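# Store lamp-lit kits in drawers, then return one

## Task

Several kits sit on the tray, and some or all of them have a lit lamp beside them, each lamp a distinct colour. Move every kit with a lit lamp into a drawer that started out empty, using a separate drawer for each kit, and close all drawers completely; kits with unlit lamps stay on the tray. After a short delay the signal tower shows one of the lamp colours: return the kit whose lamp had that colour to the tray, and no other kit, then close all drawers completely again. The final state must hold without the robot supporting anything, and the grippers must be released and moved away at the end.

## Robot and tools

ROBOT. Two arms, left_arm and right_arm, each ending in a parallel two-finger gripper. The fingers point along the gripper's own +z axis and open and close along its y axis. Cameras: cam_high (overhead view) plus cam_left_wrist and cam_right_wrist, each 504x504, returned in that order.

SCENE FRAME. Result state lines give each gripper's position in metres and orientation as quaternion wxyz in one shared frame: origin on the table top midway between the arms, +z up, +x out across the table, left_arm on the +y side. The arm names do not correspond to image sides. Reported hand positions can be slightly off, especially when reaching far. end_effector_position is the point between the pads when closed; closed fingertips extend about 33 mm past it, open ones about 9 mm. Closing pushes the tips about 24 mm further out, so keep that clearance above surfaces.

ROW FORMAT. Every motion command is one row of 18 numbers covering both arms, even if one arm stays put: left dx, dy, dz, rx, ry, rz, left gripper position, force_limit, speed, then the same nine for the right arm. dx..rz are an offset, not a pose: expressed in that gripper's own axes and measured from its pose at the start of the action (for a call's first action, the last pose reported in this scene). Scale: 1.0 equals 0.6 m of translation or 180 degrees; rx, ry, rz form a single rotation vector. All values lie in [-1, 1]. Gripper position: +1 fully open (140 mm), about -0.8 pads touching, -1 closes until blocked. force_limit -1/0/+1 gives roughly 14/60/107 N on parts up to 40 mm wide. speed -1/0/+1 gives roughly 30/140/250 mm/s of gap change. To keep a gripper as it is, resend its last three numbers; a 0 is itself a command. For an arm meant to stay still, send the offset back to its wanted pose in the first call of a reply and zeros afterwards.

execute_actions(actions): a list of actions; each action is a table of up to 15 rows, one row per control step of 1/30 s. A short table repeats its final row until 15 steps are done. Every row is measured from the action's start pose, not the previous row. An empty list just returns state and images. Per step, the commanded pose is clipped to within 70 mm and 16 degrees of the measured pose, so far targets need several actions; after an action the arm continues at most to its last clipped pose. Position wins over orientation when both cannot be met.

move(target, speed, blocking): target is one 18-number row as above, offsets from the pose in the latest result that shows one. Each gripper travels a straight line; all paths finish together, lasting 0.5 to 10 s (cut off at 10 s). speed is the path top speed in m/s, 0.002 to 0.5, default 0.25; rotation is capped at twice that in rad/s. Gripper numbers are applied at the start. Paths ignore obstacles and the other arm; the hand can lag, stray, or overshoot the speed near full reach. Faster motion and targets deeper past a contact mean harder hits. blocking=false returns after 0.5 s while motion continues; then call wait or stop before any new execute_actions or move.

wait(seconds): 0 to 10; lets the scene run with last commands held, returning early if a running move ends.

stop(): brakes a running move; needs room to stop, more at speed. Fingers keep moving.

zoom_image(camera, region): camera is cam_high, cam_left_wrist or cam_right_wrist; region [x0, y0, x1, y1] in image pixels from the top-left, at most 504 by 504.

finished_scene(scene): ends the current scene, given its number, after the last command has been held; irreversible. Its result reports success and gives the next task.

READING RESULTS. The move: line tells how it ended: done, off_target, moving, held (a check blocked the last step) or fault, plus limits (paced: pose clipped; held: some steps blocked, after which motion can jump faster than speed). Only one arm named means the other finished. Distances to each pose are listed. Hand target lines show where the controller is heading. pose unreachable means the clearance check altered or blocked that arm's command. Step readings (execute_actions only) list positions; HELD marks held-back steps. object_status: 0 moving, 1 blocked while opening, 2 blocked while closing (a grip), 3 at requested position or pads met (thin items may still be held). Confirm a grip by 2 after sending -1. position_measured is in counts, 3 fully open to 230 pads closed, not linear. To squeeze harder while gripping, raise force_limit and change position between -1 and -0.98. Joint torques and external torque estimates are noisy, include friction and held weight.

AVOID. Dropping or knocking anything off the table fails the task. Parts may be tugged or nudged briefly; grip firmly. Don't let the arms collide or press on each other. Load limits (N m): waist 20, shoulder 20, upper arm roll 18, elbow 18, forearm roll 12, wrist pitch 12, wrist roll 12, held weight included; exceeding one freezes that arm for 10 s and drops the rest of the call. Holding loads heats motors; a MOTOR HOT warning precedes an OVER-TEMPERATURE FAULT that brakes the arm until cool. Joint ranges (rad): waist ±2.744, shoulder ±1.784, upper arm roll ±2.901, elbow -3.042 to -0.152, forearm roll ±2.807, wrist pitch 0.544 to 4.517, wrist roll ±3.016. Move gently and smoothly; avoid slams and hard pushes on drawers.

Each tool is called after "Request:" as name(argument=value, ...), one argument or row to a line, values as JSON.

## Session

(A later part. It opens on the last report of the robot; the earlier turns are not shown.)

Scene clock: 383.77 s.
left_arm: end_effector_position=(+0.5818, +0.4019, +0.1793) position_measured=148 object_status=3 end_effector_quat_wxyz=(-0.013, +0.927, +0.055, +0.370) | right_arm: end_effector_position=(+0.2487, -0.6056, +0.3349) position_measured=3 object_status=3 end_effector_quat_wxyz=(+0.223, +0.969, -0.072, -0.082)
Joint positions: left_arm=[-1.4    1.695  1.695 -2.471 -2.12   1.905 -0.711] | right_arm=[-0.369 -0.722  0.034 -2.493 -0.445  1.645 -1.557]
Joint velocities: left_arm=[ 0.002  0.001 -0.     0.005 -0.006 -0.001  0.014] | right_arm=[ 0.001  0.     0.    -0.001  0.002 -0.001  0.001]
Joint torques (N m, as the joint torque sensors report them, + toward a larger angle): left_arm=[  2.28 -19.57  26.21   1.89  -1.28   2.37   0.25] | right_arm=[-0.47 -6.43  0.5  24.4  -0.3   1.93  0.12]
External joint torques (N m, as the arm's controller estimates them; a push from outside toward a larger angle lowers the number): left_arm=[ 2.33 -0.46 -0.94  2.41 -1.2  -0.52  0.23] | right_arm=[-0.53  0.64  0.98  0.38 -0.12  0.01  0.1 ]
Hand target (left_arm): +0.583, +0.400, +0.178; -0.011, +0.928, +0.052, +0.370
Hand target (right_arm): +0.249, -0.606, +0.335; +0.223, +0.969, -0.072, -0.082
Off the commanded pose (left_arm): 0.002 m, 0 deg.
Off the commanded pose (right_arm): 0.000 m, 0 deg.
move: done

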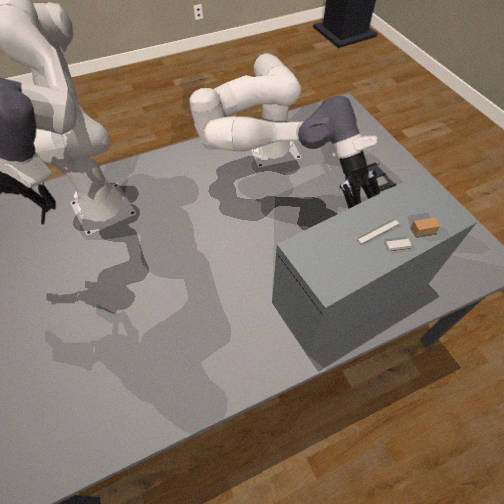

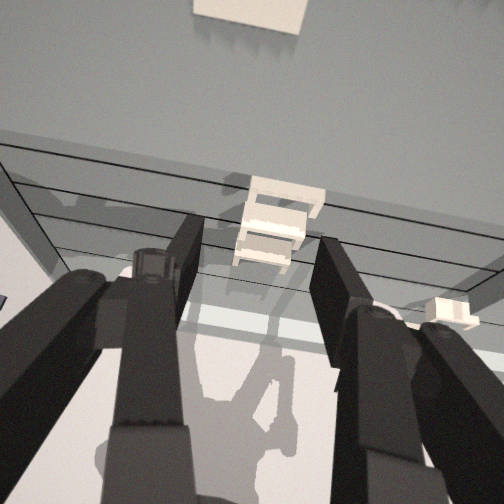

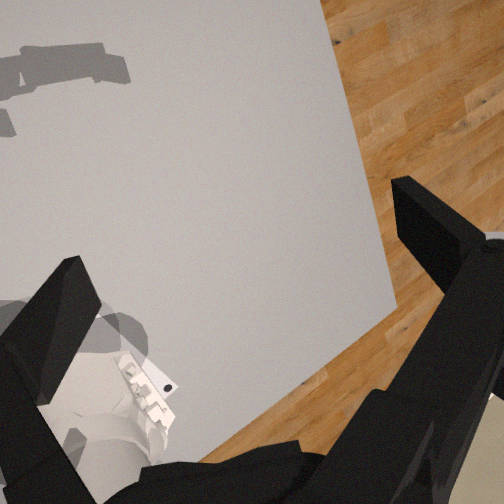

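Request:
move(
  target=[0,0.005,0.003,0,0,0,-0.15,0,0,0,0,0,0,0,0,1,0,0],
  speed=0.03,
)

Request:
move(
  target=[0,0,0,0,0,0,-1,0,-0.5,0,0,0,0,0,0,1,0,0],
)

Request:
move(
  target=[-0.075,0,-0.067,0,0,0,-1,0,-0.5,0,0,0,0,0,0,1,0,0],
  speed=0.05,
)

Scene clock: 386.43 s.
left_arm: end_effector_position=(+0.5826, +0.4009, +0.1786) position_measured=148 object_status=3 end_effector_quat_wxyz=(-0.013, +0.927, +0.055, +0.370) | right_arm: end_effector_position=(+0.2487, -0.6056, +0.3349) position_measured=3 object_status=3 end_effector_quat_wxyz=(+0.223, +0.969, -0.072, -0.082)
Joint positions: left_arm=[-1.401  1.695  1.693 -2.468 -2.121  1.908 -0.712] | right_arm=[-0.369 -0.722  0.034 -2.493 -0.445  1.645 -1.557]
Joint velocities: left_arm=[ 0.001  0.001  0.001  0.001 -0.001  0.003 -0.008] | right_arm=[-0.002  0.     0.     0.002  0.     0.    -0.   ]
Joint torques (N m, as the joint torque sensors report them, + toward a larger angle): left_arm=[ -1.81 -17.62  26.04   1.7   -0.16   3.3   -0.11] | right_arm=[-0.52 -6.33  0.63 24.26 -0.3   1.9   0.11]
External joint torques (N m, as the arm's controller estimates them; a push from outside toward a larger angle lowers the number): left_arm=[-1.85  1.54 -1.17  2.26 -0.09  0.4  -0.13] | right_arm=[-0.46  0.85  1.24  0.13 -0.11 -0.03  0.09]
Hand target (left_arm): +0.583, +0.399, +0.178; -0.013, +0.927, +0.055, +0.370
Hand target (right_arm): +0.249, -0.606, +0.335; +0.223, +0.969, -0.072, -0.082
Off the commanded pose (left_arm): 0.002 m, 0 deg.
Off the commanded pose (right_arm): 0.000 m, 0 deg.
move: done

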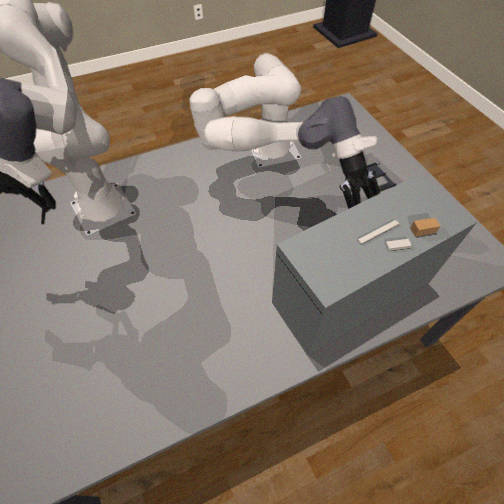

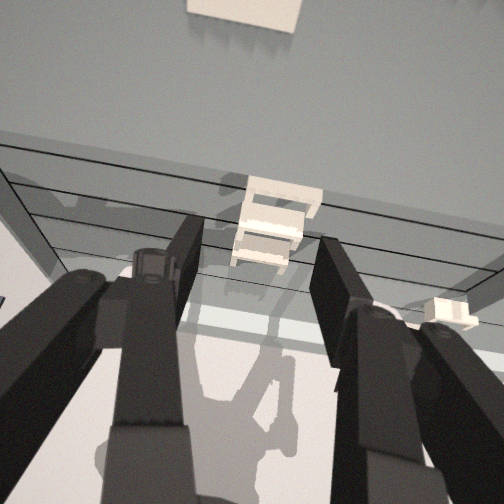

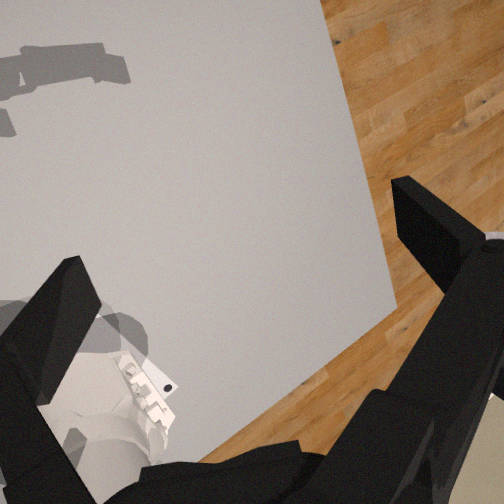

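Scene clock: 386.97 s.
left_arm: end_effector_position=(+0.5830, +0.3985, +0.1789) position_measured=193 object_status=2 end_effector_quat_wxyz=(-0.012, +0.928, +0.053, +0.370) | right_arm: end_effector_position=(+0.2487, -0.6056, +0.3349) position_measured=3 object_status=3 end_effector_quat_wxyz=(+0.223, +0.969, -0.072, -0.082)
Joint positions: left_arm=[-1.403  1.694  1.694 -2.468 -2.122  1.906 -0.712] | right_arm=[-0.369 -0.722  0.034 -2.493 -0.445  1.645 -1.557]
Joint velocities: left_arm=[ 0.     0.001  0.     0.001 -0.    -0.     0.001] | right_arm=[ 0.001 -0.001  0.001 -0.001 -0.    -0.     0.001]
Joint torques (N m, as the joint torque sensors report them, + toward a larger angle): left_arm=[  2.26 -18.3   26.74  -0.07  -0.24   2.93   0.07] | right_arm=[-0.68 -6.31  0.56 24.42 -0.27  1.95  0.12]
External joint torques (N m, as the arm's controller estimates them; a push from outside toward a larger angle lowers the number): left_arm=[ 2.26  0.88 -0.48  0.49 -0.16  0.04  0.05] | right_arm=[-0.71  0.82  1.07  0.38 -0.09  0.03  0.1 ]
Hand target (left_arm): +0.583, +0.401, +0.179; -0.013, +0.927, +0.055, +0.370
Hand target (right_arm): +0.249, -0.606, +0.335; +0.223, +0.969, -0.072, -0.082
Off the commanded pose (left_arm): 0.002 m, 0 deg.
Off the commanded pose (right_arm): 0.000 m, 0 deg.
move: done

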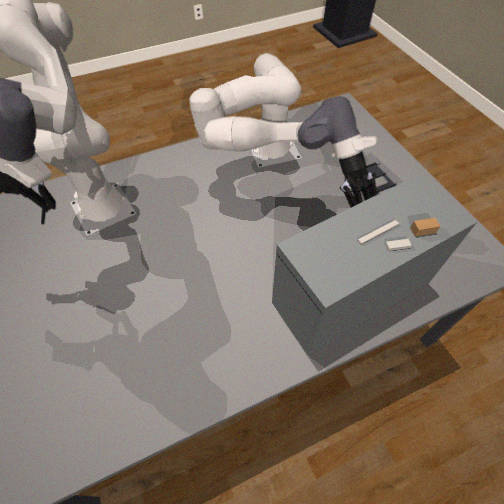

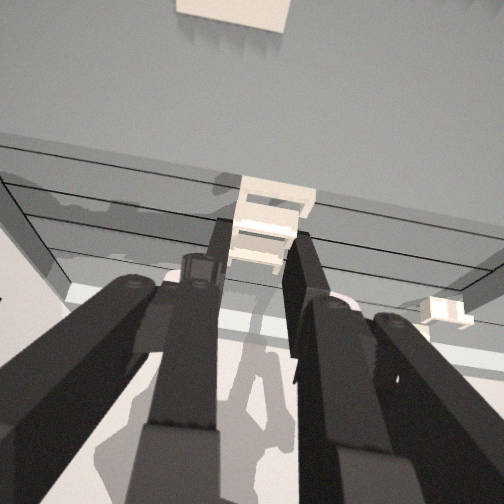

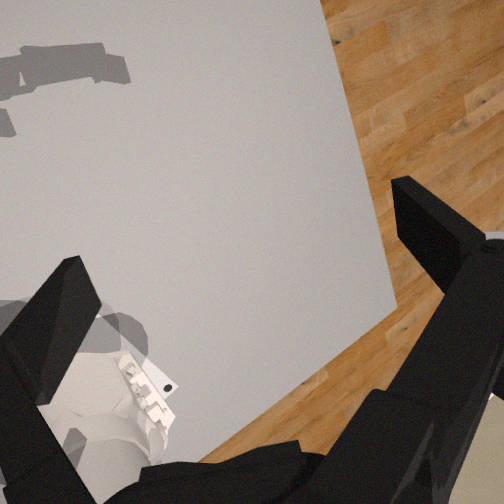

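Scene clock: 388.47 s.
left_arm: end_effector_position=(+0.5260, +0.3922, +0.1806) position_measured=193 object_status=2 end_effector_quat_wxyz=(-0.011, +0.925, +0.055, +0.375) | right_arm: end_effector_position=(+0.2487, -0.6056, +0.3349) position_measured=3 object_status=3 end_effector_quat_wxyz=(+0.223, +0.969, -0.072, -0.082)
Joint positions: left_arm=[-1.575  1.701  1.693 -2.651 -2.11   1.907 -0.7  ] | right_arm=[-0.369 -0.722  0.034 -2.493 -0.445  1.645 -1.557]
Joint velocities: left_arm=[-0.003 -0.001 -0.001 -0.004  0.003  0.001  0.001] | right_arm=[ 0.001  0.001 -0.    -0.    -0.001  0.     0.   ]
Joint torques (N m, as the joint torque sensors report them, + toward a larger angle): left_arm=[ -1.21 -15.23  22.17  -0.54   1.17   2.28   0.19] | right_arm=[-0.54 -6.41  0.45 24.32 -0.3   1.92  0.14]
External joint torques (N m, as the arm's controller estimates them; a push from outside toward a larger angle lowers the number): left_arm=[-1.34  0.61 -1.94 -0.57  1.27 -0.6   0.17] | right_arm=[-0.57  0.64  0.96  0.3  -0.12 -0.01  0.12]
Hand target (left_arm): +0.524, +0.392, +0.177; -0.013, +0.927, +0.053, +0.371
Hand target (right_arm): +0.249, -0.606, +0.335; +0.223, +0.969, -0.072, -0.082
Off the commanded pose (left_arm): 0.005 m, 1 deg.
Off the commanded pose (right_arm): 0.000 m, 0 deg.
move: off_target (left_arm)

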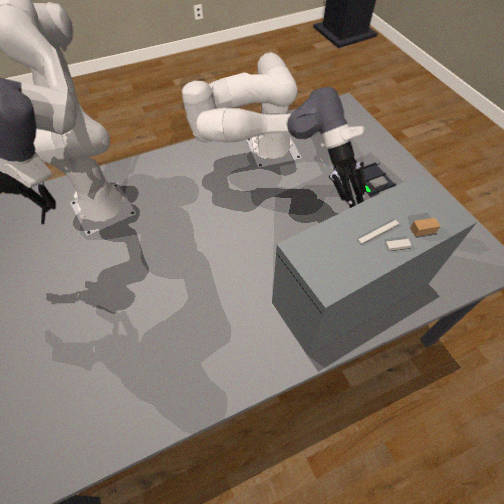

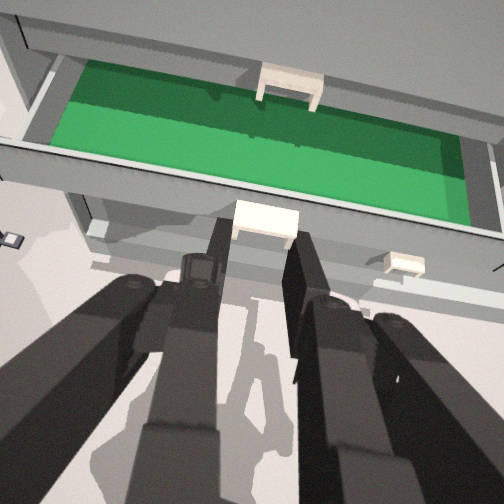

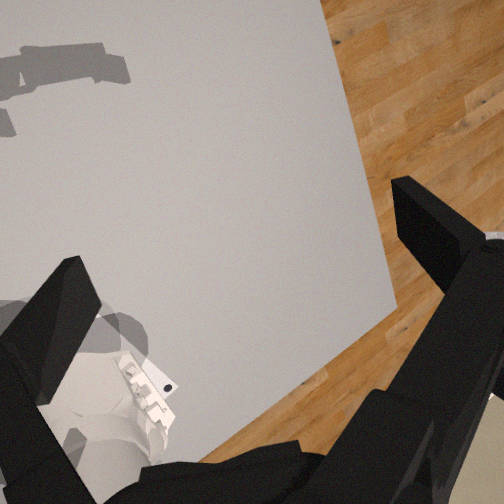

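Request:
move(
  target=[-0.095,0,-0.078,0,0,0,-1,0,-0.5,0,0,0,0,0,0,1,0,0],
  speed=0.05,
)

Request:
move(
  target=[0,0,0,0,0,0,0.1,0,0,0,0,0,0,0,0,1,0,0],
)

Request:
move(
  target=[0.06,0,-0.12,0,-0.08,0,0.1,0,0,0,0,0,0,0,0,1,0,0],
  speed=0.1,
)

Scene clock: 392.17 s.
left_arm: end_effector_position=(+0.4578, +0.3844, +0.1826) position_measured=193 object_status=2 end_effector_quat_wxyz=(-0.014, +0.921, +0.052, +0.386) | right_arm: end_effector_position=(+0.2487, -0.6056, +0.3349) position_measured=3 object_status=3 end_effector_quat_wxyz=(+0.223, +0.969, -0.072, -0.082)
Joint positions: left_arm=[-1.829  1.704  1.681 -2.869 -2.091  1.955 -0.709] | right_arm=[-0.369 -0.722  0.034 -2.493 -0.445  1.645 -1.557]
Joint velocities: left_arm=[-0.012 -0.016 -0.001 -0.001  0.005  0.018 -0.005] | right_arm=[ 0.    -0.001 -0.     0.002 -0.001 -0.     0.001]
Joint torques (N m, as the joint torque sensors report them, + toward a larger angle): left_arm=[ -1.7  -15.62  14.58  -0.38   2.07   1.34  -0.18] | right_arm=[-0.41 -6.58  0.44 24.18 -0.28  1.92  0.11]
External joint torques (N m, as the arm's controller estimates them; a push from outside toward a larger angle lowers the number): left_arm=[-1.65 -3.11 -5.09 -1.27  2.1  -1.51 -0.19] | right_arm=[-0.42  0.52  0.98  0.11 -0.1   0.    0.09]
Hand target (left_arm): +0.454, +0.384, +0.175; -0.012, +0.925, +0.054, +0.377
Hand target (right_arm): +0.249, -0.606, +0.335; +0.223, +0.969, -0.072, -0.082
Off the commanded pose (left_arm): 0.009 m, 1 deg.
Off the commanded pose (right_arm): 0.000 m, 0 deg.
move: off_target (left_arm)

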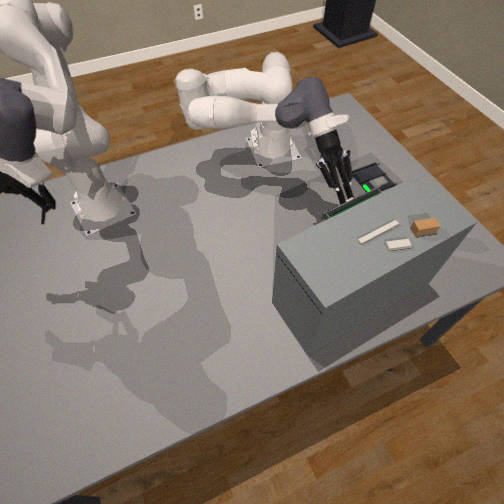

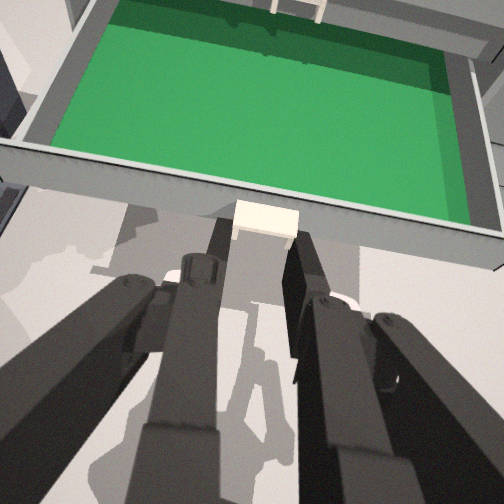

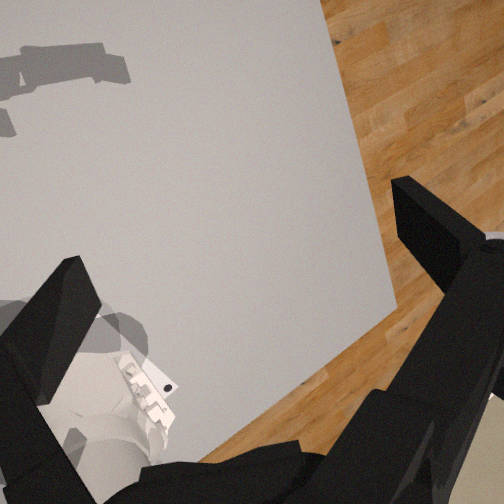

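Scene clock: 392.73 s.
left_arm: end_effector_position=(+0.4578, +0.3844, +0.1827) position_measured=117 object_status=0 end_effector_quat_wxyz=(-0.014, +0.921, +0.052, +0.386) | right_arm: end_effector_position=(+0.2487, -0.6056, +0.3349) position_measured=3 object_status=3 end_effector_quat_wxyz=(+0.223, +0.969, -0.072, -0.082)
Joint positions: left_arm=[-1.829  1.704  1.681 -2.869 -2.091  1.956 -0.709] | right_arm=[-0.369 -0.722  0.034 -2.493 -0.445  1.645 -1.557]
Joint velocities: left_arm=[ 0.003 -0.002  0.002  0.001  0.    -0.    -0.001] | right_arm=[-0.001  0.001 -0.001 -0.    -0.002  0.001 -0.   ]
Joint torques (N m, as the joint torque sensors report them, + toward a larger angle): left_arm=[  0.05 -12.75  18.99   0.52  -0.1    2.74   0.02] | right_arm=[-0.46 -6.18  0.61 24.22 -0.28  1.94  0.11]
External joint torques (N m, as the arm's controller estimates them; a push from outside toward a larger angle lowers the number): left_arm=[-0.06 -0.22 -0.69 -0.24 -0.08 -0.14  0.  ] | right_arm=[-0.41  0.85  1.23  0.26 -0.09  0.03  0.09]
Hand target (left_arm): +0.458, +0.384, +0.183; -0.014, +0.921, +0.052, +0.386
Hand target (right_arm): +0.249, -0.606, +0.335; +0.223, +0.969, -0.072, -0.082
Off the commanded pose (left_arm): 0.000 m, 0 deg.
Off the commanded pose (right_arm): 0.000 m, 0 deg.
move: done

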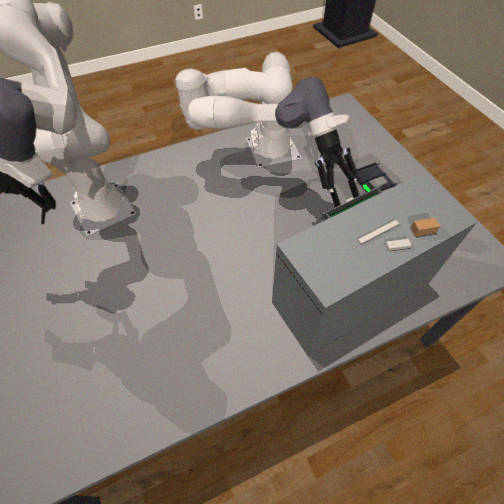

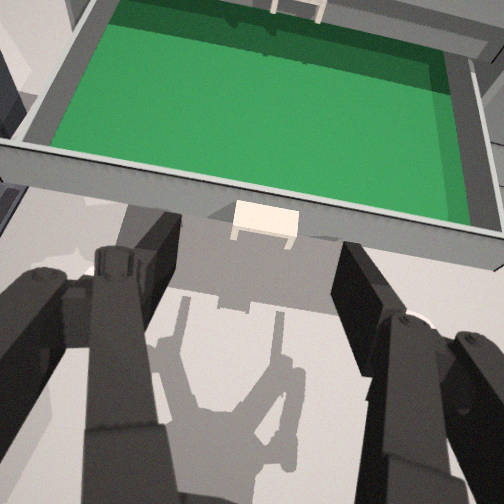

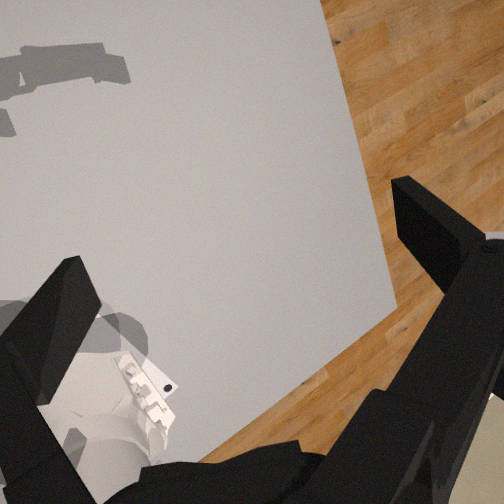

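Scene clock: 394.50 s.
left_arm: end_effector_position=(+0.4290, +0.3844, +0.2610) position_measured=117 object_status=3 end_effector_quat_wxyz=(-0.011, +0.961, +0.052, +0.270) | right_arm: end_effector_position=(+0.2487, -0.6056, +0.3349) position_measured=3 object_status=3 end_effector_quat_wxyz=(+0.223, +0.969, -0.072, -0.082)
Joint positions: left_arm=[-1.653  1.553  2.109 -2.671 -1.481  1.723 -0.749] | right_arm=[-0.369 -0.722  0.034 -2.493 -0.445  1.645 -1.557]
Joint velocities: left_arm=[ 0.    -0.004 -0.001  0.001  0.009 -0.005 -0.008] | right_arm=[ 0.    -0.002  0.001 -0.001 -0.    -0.     0.001]
Joint torques (N m, as the joint torque sensors report them, + toward a larger angle): left_arm=[  1.51 -15.73  21.15  12.35   0.95   2.51   0.01] | right_arm=[-0.44 -6.28  0.41 24.46 -0.28  1.92  0.11]
External joint torques (N m, as the arm's controller estimates them; a push from outside toward a larger angle lowers the number): left_arm=[ 1.53 -0.67  0.6   2.23  0.97 -0.5  -0.01] | right_arm=[-0.49  0.87  0.91  0.4  -0.09 -0.01  0.09]
Hand target (left_arm): +0.428, +0.384, +0.261; -0.010, +0.962, +0.055, +0.268
Hand target (right_arm): +0.249, -0.606, +0.335; +0.223, +0.969, -0.072, -0.082
Off the commanded pose (left_arm): 0.004 m, 1 deg.
Off the commanded pose (right_arm): 0.000 m, 0 deg.
move: off_target (left_arm)

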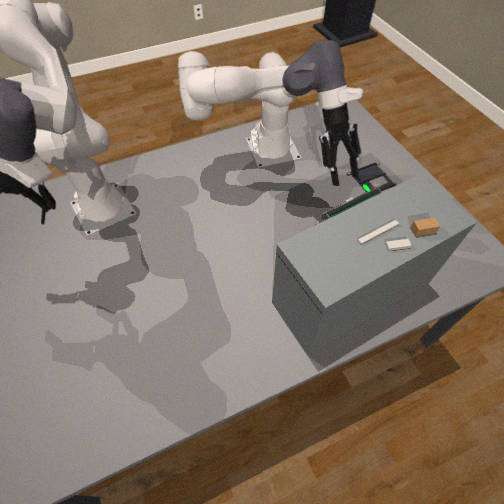

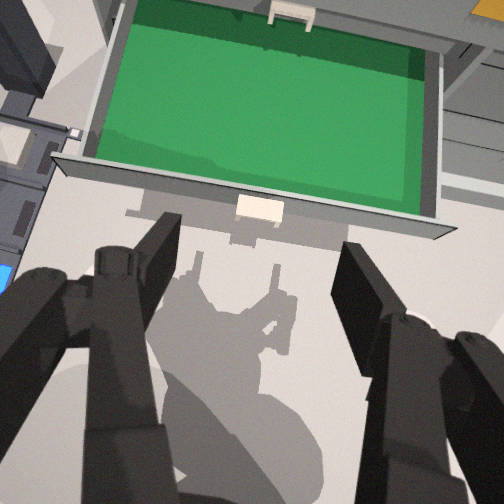

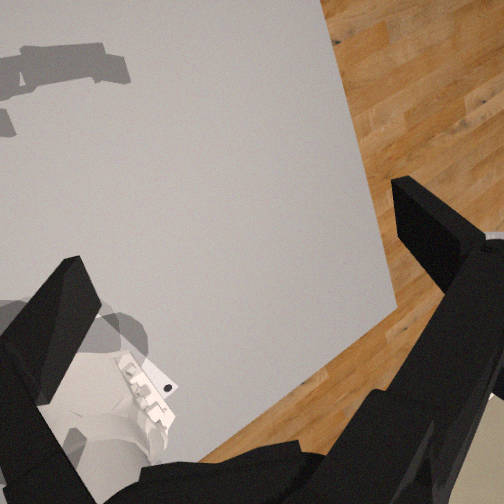

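Request:
move(
  target=[-0.052,-0.47,0.082,-0.01,-0.175,0.018,0.1,0,0,0,0,0,0,0,0,1,0,0],
  speed=0.15,
)

Request:
move(
  target=[0,0,0.19,0,0,0,0.1,0,0,0,0,0,0,0,0,1,0,0],
  speed=0.1,
)

Scene clock: 398.97 s.
left_arm: end_effector_position=(+0.4006, +0.6624, +0.1972) position_measured=117 object_status=3 end_effector_quat_wxyz=(+0.017, +1.000, +0.025, +0.000) | right_arm: end_effector_position=(+0.2487, -0.6056, +0.3349) position_measured=3 object_status=3 end_effector_quat_wxyz=(+0.223, +0.969, -0.072, -0.082)
Joint positions: left_arm=[-0.643  1.006  1.736 -2.015 -1.005  1.644 -0.365] | right_arm=[-0.369 -0.722  0.034 -2.493 -0.445  1.645 -1.557]
Joint velocities: left_arm=[ 0.001 -0.002 -0.002  0.003  0.009 -0.004  0.014] | right_arm=[ 0.001  0.002 -0.001 -0.001  0.     0.001  0.   ]
Joint torques (N m, as the joint torque sensors report them, + toward a larger angle): left_arm=[  2.14 -21.28  24.07  15.61   1.64   1.9    0.33] | right_arm=[-0.44 -6.46  0.49 24.55 -0.28  1.93  0.12]
External joint torques (N m, as the arm's controller estimates them; a push from outside toward a larger angle lowers the number): left_arm=[ 2.07  0.23 -1.88  2.29  0.85 -0.54  0.33] | right_arm=[-0.42  0.49  1.07  0.6  -0.1   0.02  0.1 ]
Hand target (left_arm): +0.399, +0.662, +0.197; +0.018, +1.000, +0.020, -0.002
Hand target (right_arm): +0.249, -0.606, +0.335; +0.223, +0.969, -0.072, -0.082
Off the commanded pose (left_arm): 0.005 m, 1 deg.
Off the commanded pose (right_arm): 0.000 m, 0 deg.
move: off_target (left_arm)

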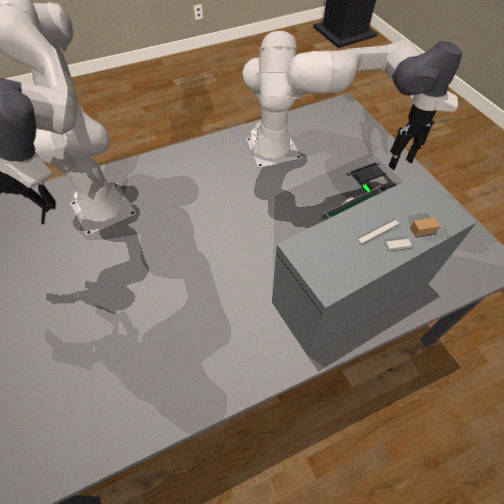

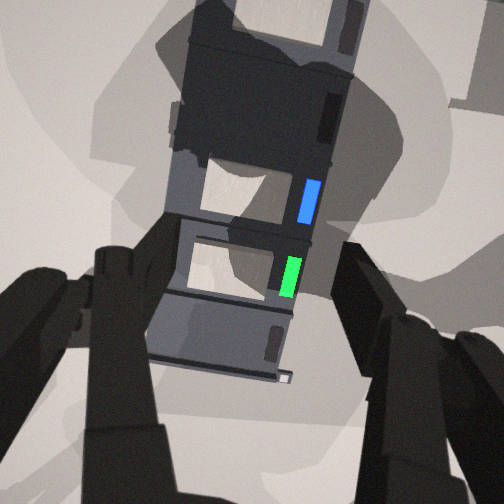

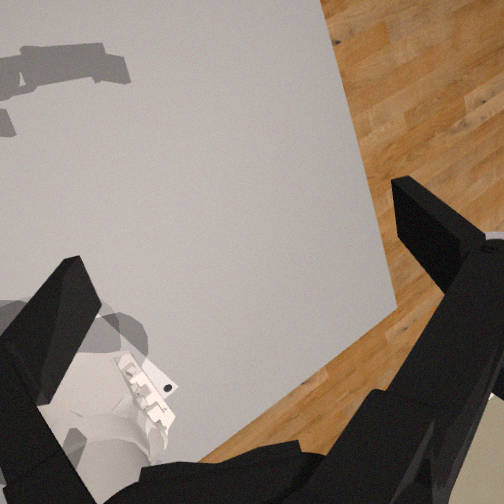

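Scene clock: 400.63 s.
left_arm: end_effector_position=(+0.4041, +0.6562, +0.0831) position_measured=117 object_status=3 end_effector_quat_wxyz=(+0.020, +1.000, +0.024, -0.001) | right_arm: end_effector_position=(+0.2487, -0.6056, +0.3349) position_measured=3 object_status=3 end_effector_quat_wxyz=(+0.223, +0.969, -0.072, -0.082)
Joint positions: left_arm=[-0.606  1.076  1.525 -2.111 -1.167  1.815 -0.316] | right_arm=[-0.369 -0.722  0.034 -2.493 -0.445  1.645 -1.557]
Joint velocities: left_arm=[ 0.001 -0.    -0.003 -0.    -0.001  0.011  0.011] | right_arm=[-0.    -0.    -0.001 -0.001  0.001 -0.    -0.001]
Joint torques (N m, as the joint torque sensors report them, + toward a larger angle): left_arm=[  1.86 -23.27  25.62   9.23  -0.47   2.9    0.27] | right_arm=[-0.43 -6.43  0.4  24.34 -0.26  1.9   0.11]
External joint torques (N m, as the arm's controller estimates them; a push from outside toward a larger angle lowers the number): left_arm=[ 1.86  0.75 -1.32 -1.31 -1.23  0.49  0.27] | right_arm=[-0.39  0.66  1.01  0.3  -0.07 -0.01  0.09]
Hand target (left_arm): +0.404, +0.658, +0.082; +0.019, +1.000, +0.023, +0.001
Hand target (right_arm): +0.249, -0.606, +0.335; +0.223, +0.969, -0.072, -0.082
Off the commanded pose (left_arm): 0.004 m, 0 deg.
Off the commanded pose (right_arm): 0.000 m, 0 deg.
move: off_target (left_arm)

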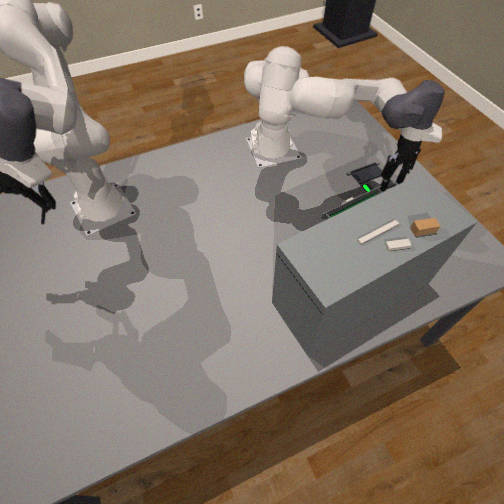

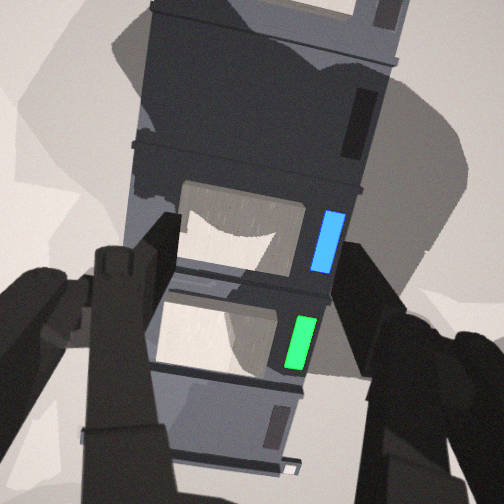

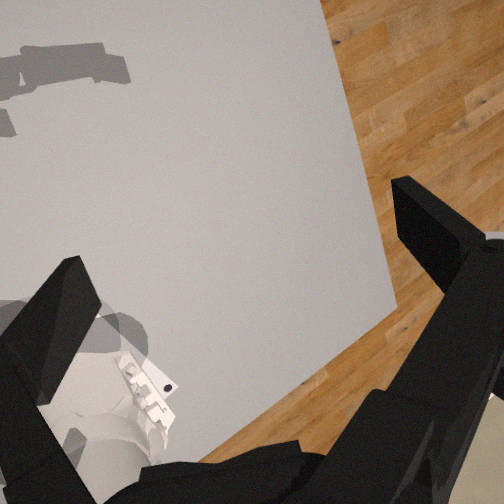

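Request:
move(
  target=[-0.002,-0.017,0,0.01,0,0,0.1,0,0,0,0,0,0,0,0,1,0,0],
  speed=0.04,
)

Request:
move(
  target=[0,0,0.079,0,0,0,0.1,0,0,0,0,0,0,0,0,1,0,0],
  speed=0.05,
)

Scene clock: 403.37 s.
left_arm: end_effector_position=(+0.4027, +0.6643, +0.0825) position_measured=117 object_status=3 end_effector_quat_wxyz=(+0.006, +1.000, +0.023, -0.003) | right_arm: end_effector_position=(+0.2487, -0.6056, +0.3349) position_measured=3 object_status=3 end_effector_quat_wxyz=(+0.223, +0.969, -0.072, -0.082)
Joint positions: left_arm=[-0.605  1.089  1.525 -2.112 -1.167  1.834 -0.314] | right_arm=[-0.369 -0.722  0.034 -2.493 -0.445  1.645 -1.557]
Joint velocities: left_arm=[-0.001  0.001  0.    -0.     0.     0.013  0.001] | right_arm=[-0.001 -0.001  0.     0.001  0.001  0.     0.001]
Joint torques (N m, as the joint torque sensors report them, + toward a larger angle): left_arm=[  0.19 -22.51  27.24   9.55  -0.2    2.86   0.23] | right_arm=[-0.36 -6.5   0.56 24.17 -0.29  1.91  0.11]
External joint torques (N m, as the arm's controller estimates them; a push from outside toward a larger angle lowers the number): left_arm=[ 0.19  1.58  0.05 -0.8  -0.98  0.38  0.23] | right_arm=[-0.35  0.64  1.12  0.09 -0.11 -0.01  0.09]
Hand target (left_arm): +0.403, +0.666, +0.083; +0.004, +1.000, +0.024, -0.001
Hand target (right_arm): +0.249, -0.606, +0.335; +0.223, +0.969, -0.072, -0.082
Off the commanded pose (left_arm): 0.002 m, 0 deg.
Off the commanded pose (right_arm): 0.000 m, 0 deg.
move: done

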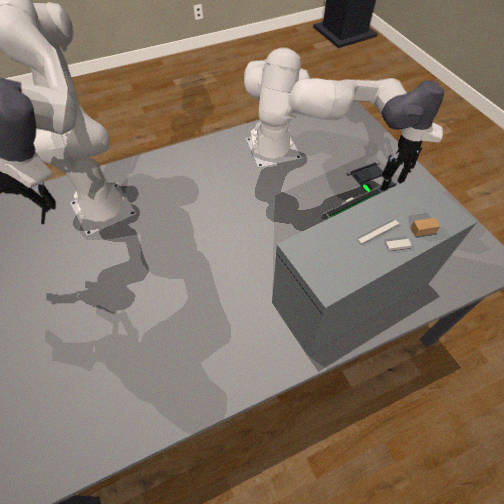

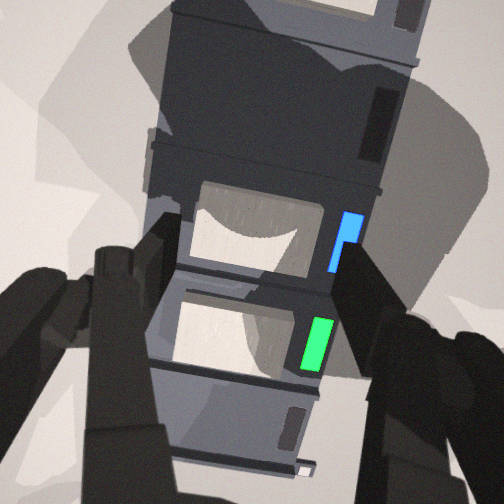

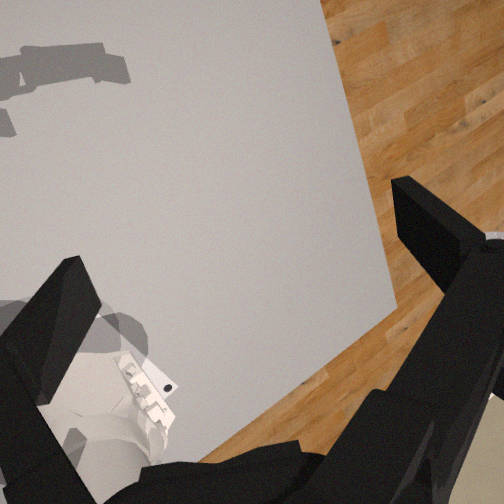

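Scene clock: 404.73 s.
left_arm: end_effector_position=(+0.4036, +0.6675, +0.0387) position_measured=117 object_status=3 end_effector_quat_wxyz=(+0.002, +1.000, +0.025, -0.002) | right_arm: end_effector_position=(+0.2487, -0.6056, +0.3349) position_measured=3 object_status=3 end_effector_quat_wxyz=(+0.223, +0.969, -0.072, -0.082)
Joint positions: left_arm=[-0.569  1.117  1.431 -2.12  -1.233  1.908 -0.297] | right_arm=[-0.369 -0.722  0.034 -2.493 -0.445  1.645 -1.557]
Joint velocities: left_arm=[ 0.001  0.002 -0.01   0.     0.001  0.019  0.003] | right_arm=[ 0.    -0.     0.     0.     0.001 -0.     0.   ]
Joint torques (N m, as the joint torque sensors report them, + toward a larger angle): left_arm=[  1.15 -25.53  23.08   8.4   -0.79   1.81   0.31] | right_arm=[-0.46 -6.49  0.54 24.44 -0.26  1.92  0.13]
External joint torques (N m, as the arm's controller estimates them; a push from outside toward a larger angle lowers the number): left_arm=[ 1.16 -0.08 -4.25 -0.67 -1.56 -0.72  0.3 ] | right_arm=[-0.53  0.61  1.    0.37 -0.08 -0.01  0.12]
Hand target (left_arm): +0.404, +0.663, +0.035; +0.007, +1.000, +0.023, -0.002
Hand target (right_arm): +0.249, -0.606, +0.335; +0.223, +0.969, -0.072, -0.082
Off the commanded pose (left_arm): 0.005 m, 1 deg.
Off the commanded pose (right_arm): 0.000 m, 0 deg.
move: off_target (left_arm)

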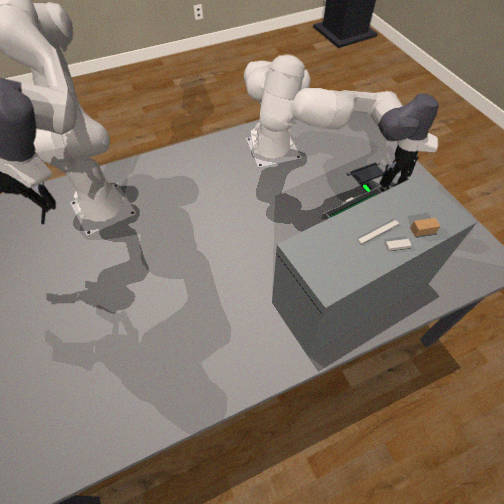

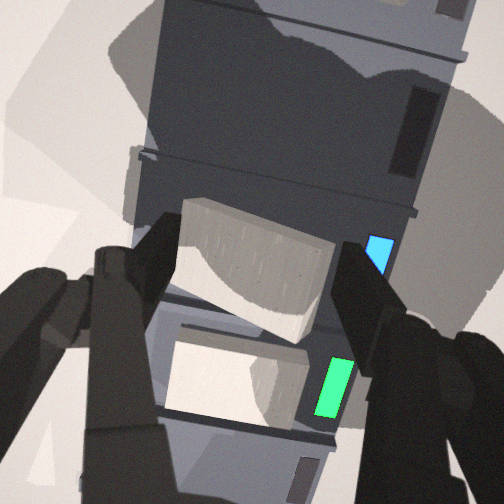

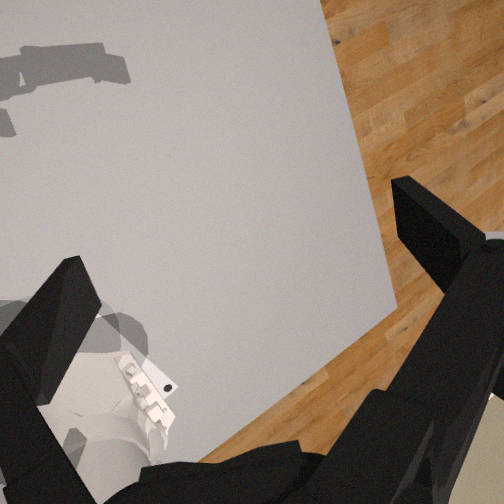

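Request:
move(
  target=[0,0,-0.04,0,0,0,0.1,0,0,0,0,0,0,0,0,1,0,0],
  speed=0.03,
)

Request:
move(
  target=[0,0.008,0,0,0,0,0.3,0,0,0,0,0,0,0,0,1,0,0],
  speed=0.03,
)

Scene clock: 407.03 s.
left_arm: end_effector_position=(+0.4025, +0.6699, +0.0619) position_measured=117 object_status=3 end_effector_quat_wxyz=(+0.000, +1.000, +0.026, -0.001) | right_arm: end_effector_position=(+0.2487, -0.6056, +0.3349) position_measured=3 object_status=3 end_effector_quat_wxyz=(+0.223, +0.969, -0.072, -0.082)
Joint positions: left_arm=[-0.587  1.103  1.481 -2.119 -1.201  1.878 -0.303] | right_arm=[-0.369 -0.722  0.034 -2.493 -0.445  1.645 -1.557]
Joint velocities: left_arm=[-0.001  0.001  0.002 -0.     0.003 -0.014 -0.004] | right_arm=[-0.     0.002  0.001  0.001 -0.    -0.     0.   ]
Joint torques (N m, as the joint torque sensors report them, + toward a larger angle): left_arm=[ -1.15 -24.94  28.36  11.55   1.65   2.02   0.03] | right_arm=[-0.29 -6.5   0.36 24.52 -0.3   1.95  0.12]
External joint torques (N m, as the arm's controller estimates them; a push from outside toward a larger angle lowers the number): left_arm=[-1.24 -0.33  1.13  1.93  0.87 -0.49  0.03] | right_arm=[-0.31  0.48  0.89  0.52 -0.12  0.03  0.1 ]
Hand target (left_arm): +0.403, +0.668, +0.063; +0.002, +1.000, +0.026, -0.003
Hand target (right_arm): +0.249, -0.606, +0.335; +0.223, +0.969, -0.072, -0.082
Off the commanded pose (left_arm): 0.003 m, 0 deg.
Off the commanded pose (right_arm): 0.000 m, 0 deg.
move: done

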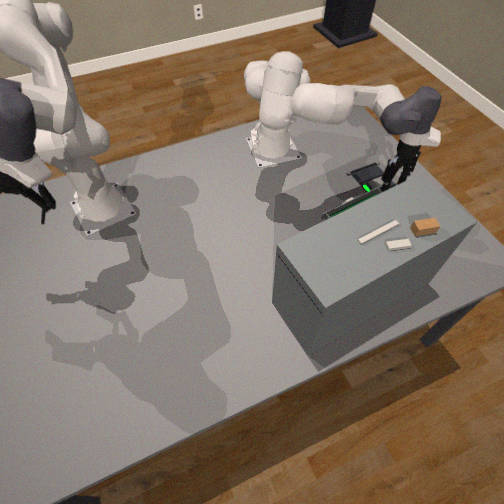

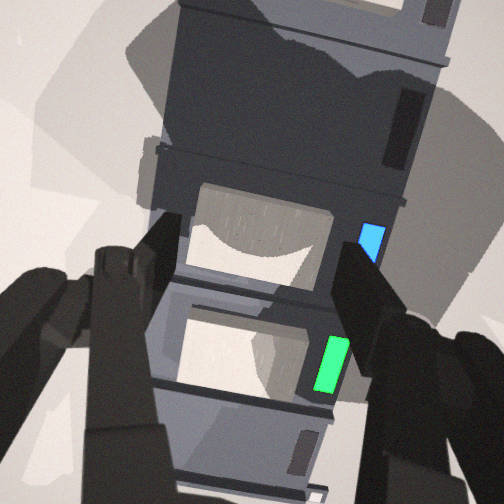

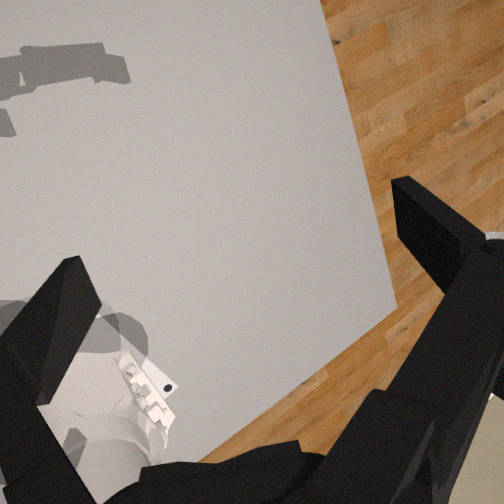

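Scene clock: 407.73 s.
left_arm: end_effector_position=(+0.4031, +0.6652, +0.0615) position_measured=91 object_status=3 end_effector_quat_wxyz=(+0.001, +1.000, +0.023, -0.002) | right_arm: end_effector_position=(+0.2487, -0.6056, +0.3349) position_measured=3 object_status=3 end_effector_quat_wxyz=(+0.223, +0.969, -0.072, -0.082)
Joint positions: left_arm=[-0.598  1.103  1.482 -2.125 -1.201  1.878 -0.304] | right_arm=[-0.369 -0.722  0.034 -2.493 -0.445  1.645 -1.557]
Joint velocities: left_arm=[ 0.001 -0.     0.001 -0.003  0.    -0.    -0.002] | right_arm=[ 0.     0.    -0.     0.001 -0.001  0.     0.002]
Joint torques (N m, as the joint torque sensors report them, + toward a larger angle): left_arm=[ -1.9  -23.37  29.24   9.18   0.44   2.52  -0.12] | right_arm=[-0.53 -6.47  0.61 24.39 -0.3   1.94  0.1 ]
External joint torques (N m, as the arm's controller estimates them; a push from outside toward a larger angle lowers the number): left_arm=[-2.06  1.21  1.92 -0.41 -0.34  0.   -0.12] | right_arm=[-0.51  0.6   1.17  0.33 -0.12  0.02  0.08]
Hand target (left_arm): +0.403, +0.665, +0.062; +0.000, +1.000, +0.026, -0.001
Hand target (right_arm): +0.249, -0.606, +0.335; +0.223, +0.969, -0.072, -0.082
Off the commanded pose (left_arm): 0.001 m, 0 deg.
Off the commanded pose (right_arm): 0.000 m, 0 deg.
move: done

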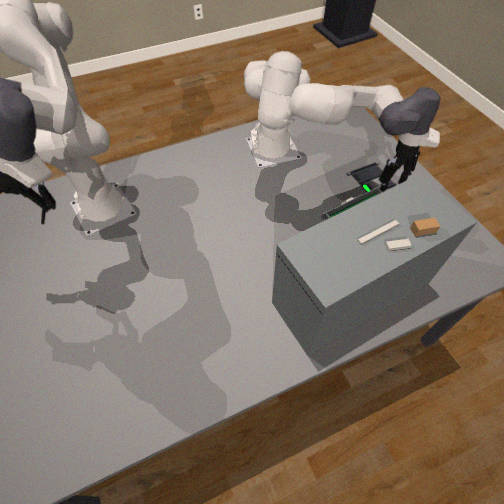

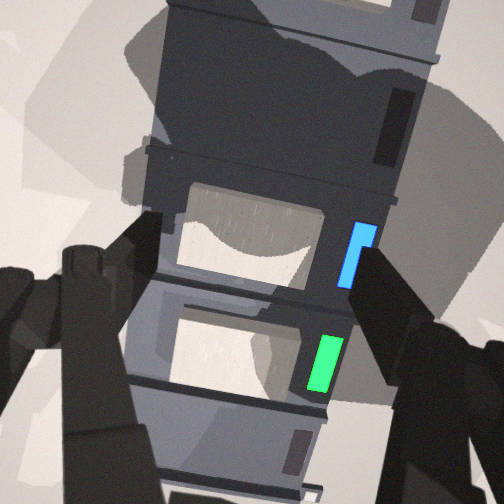

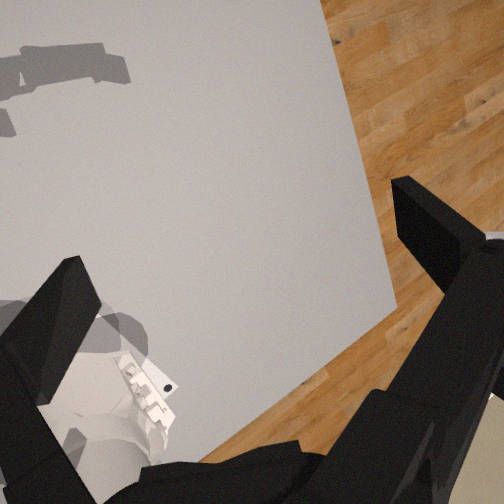

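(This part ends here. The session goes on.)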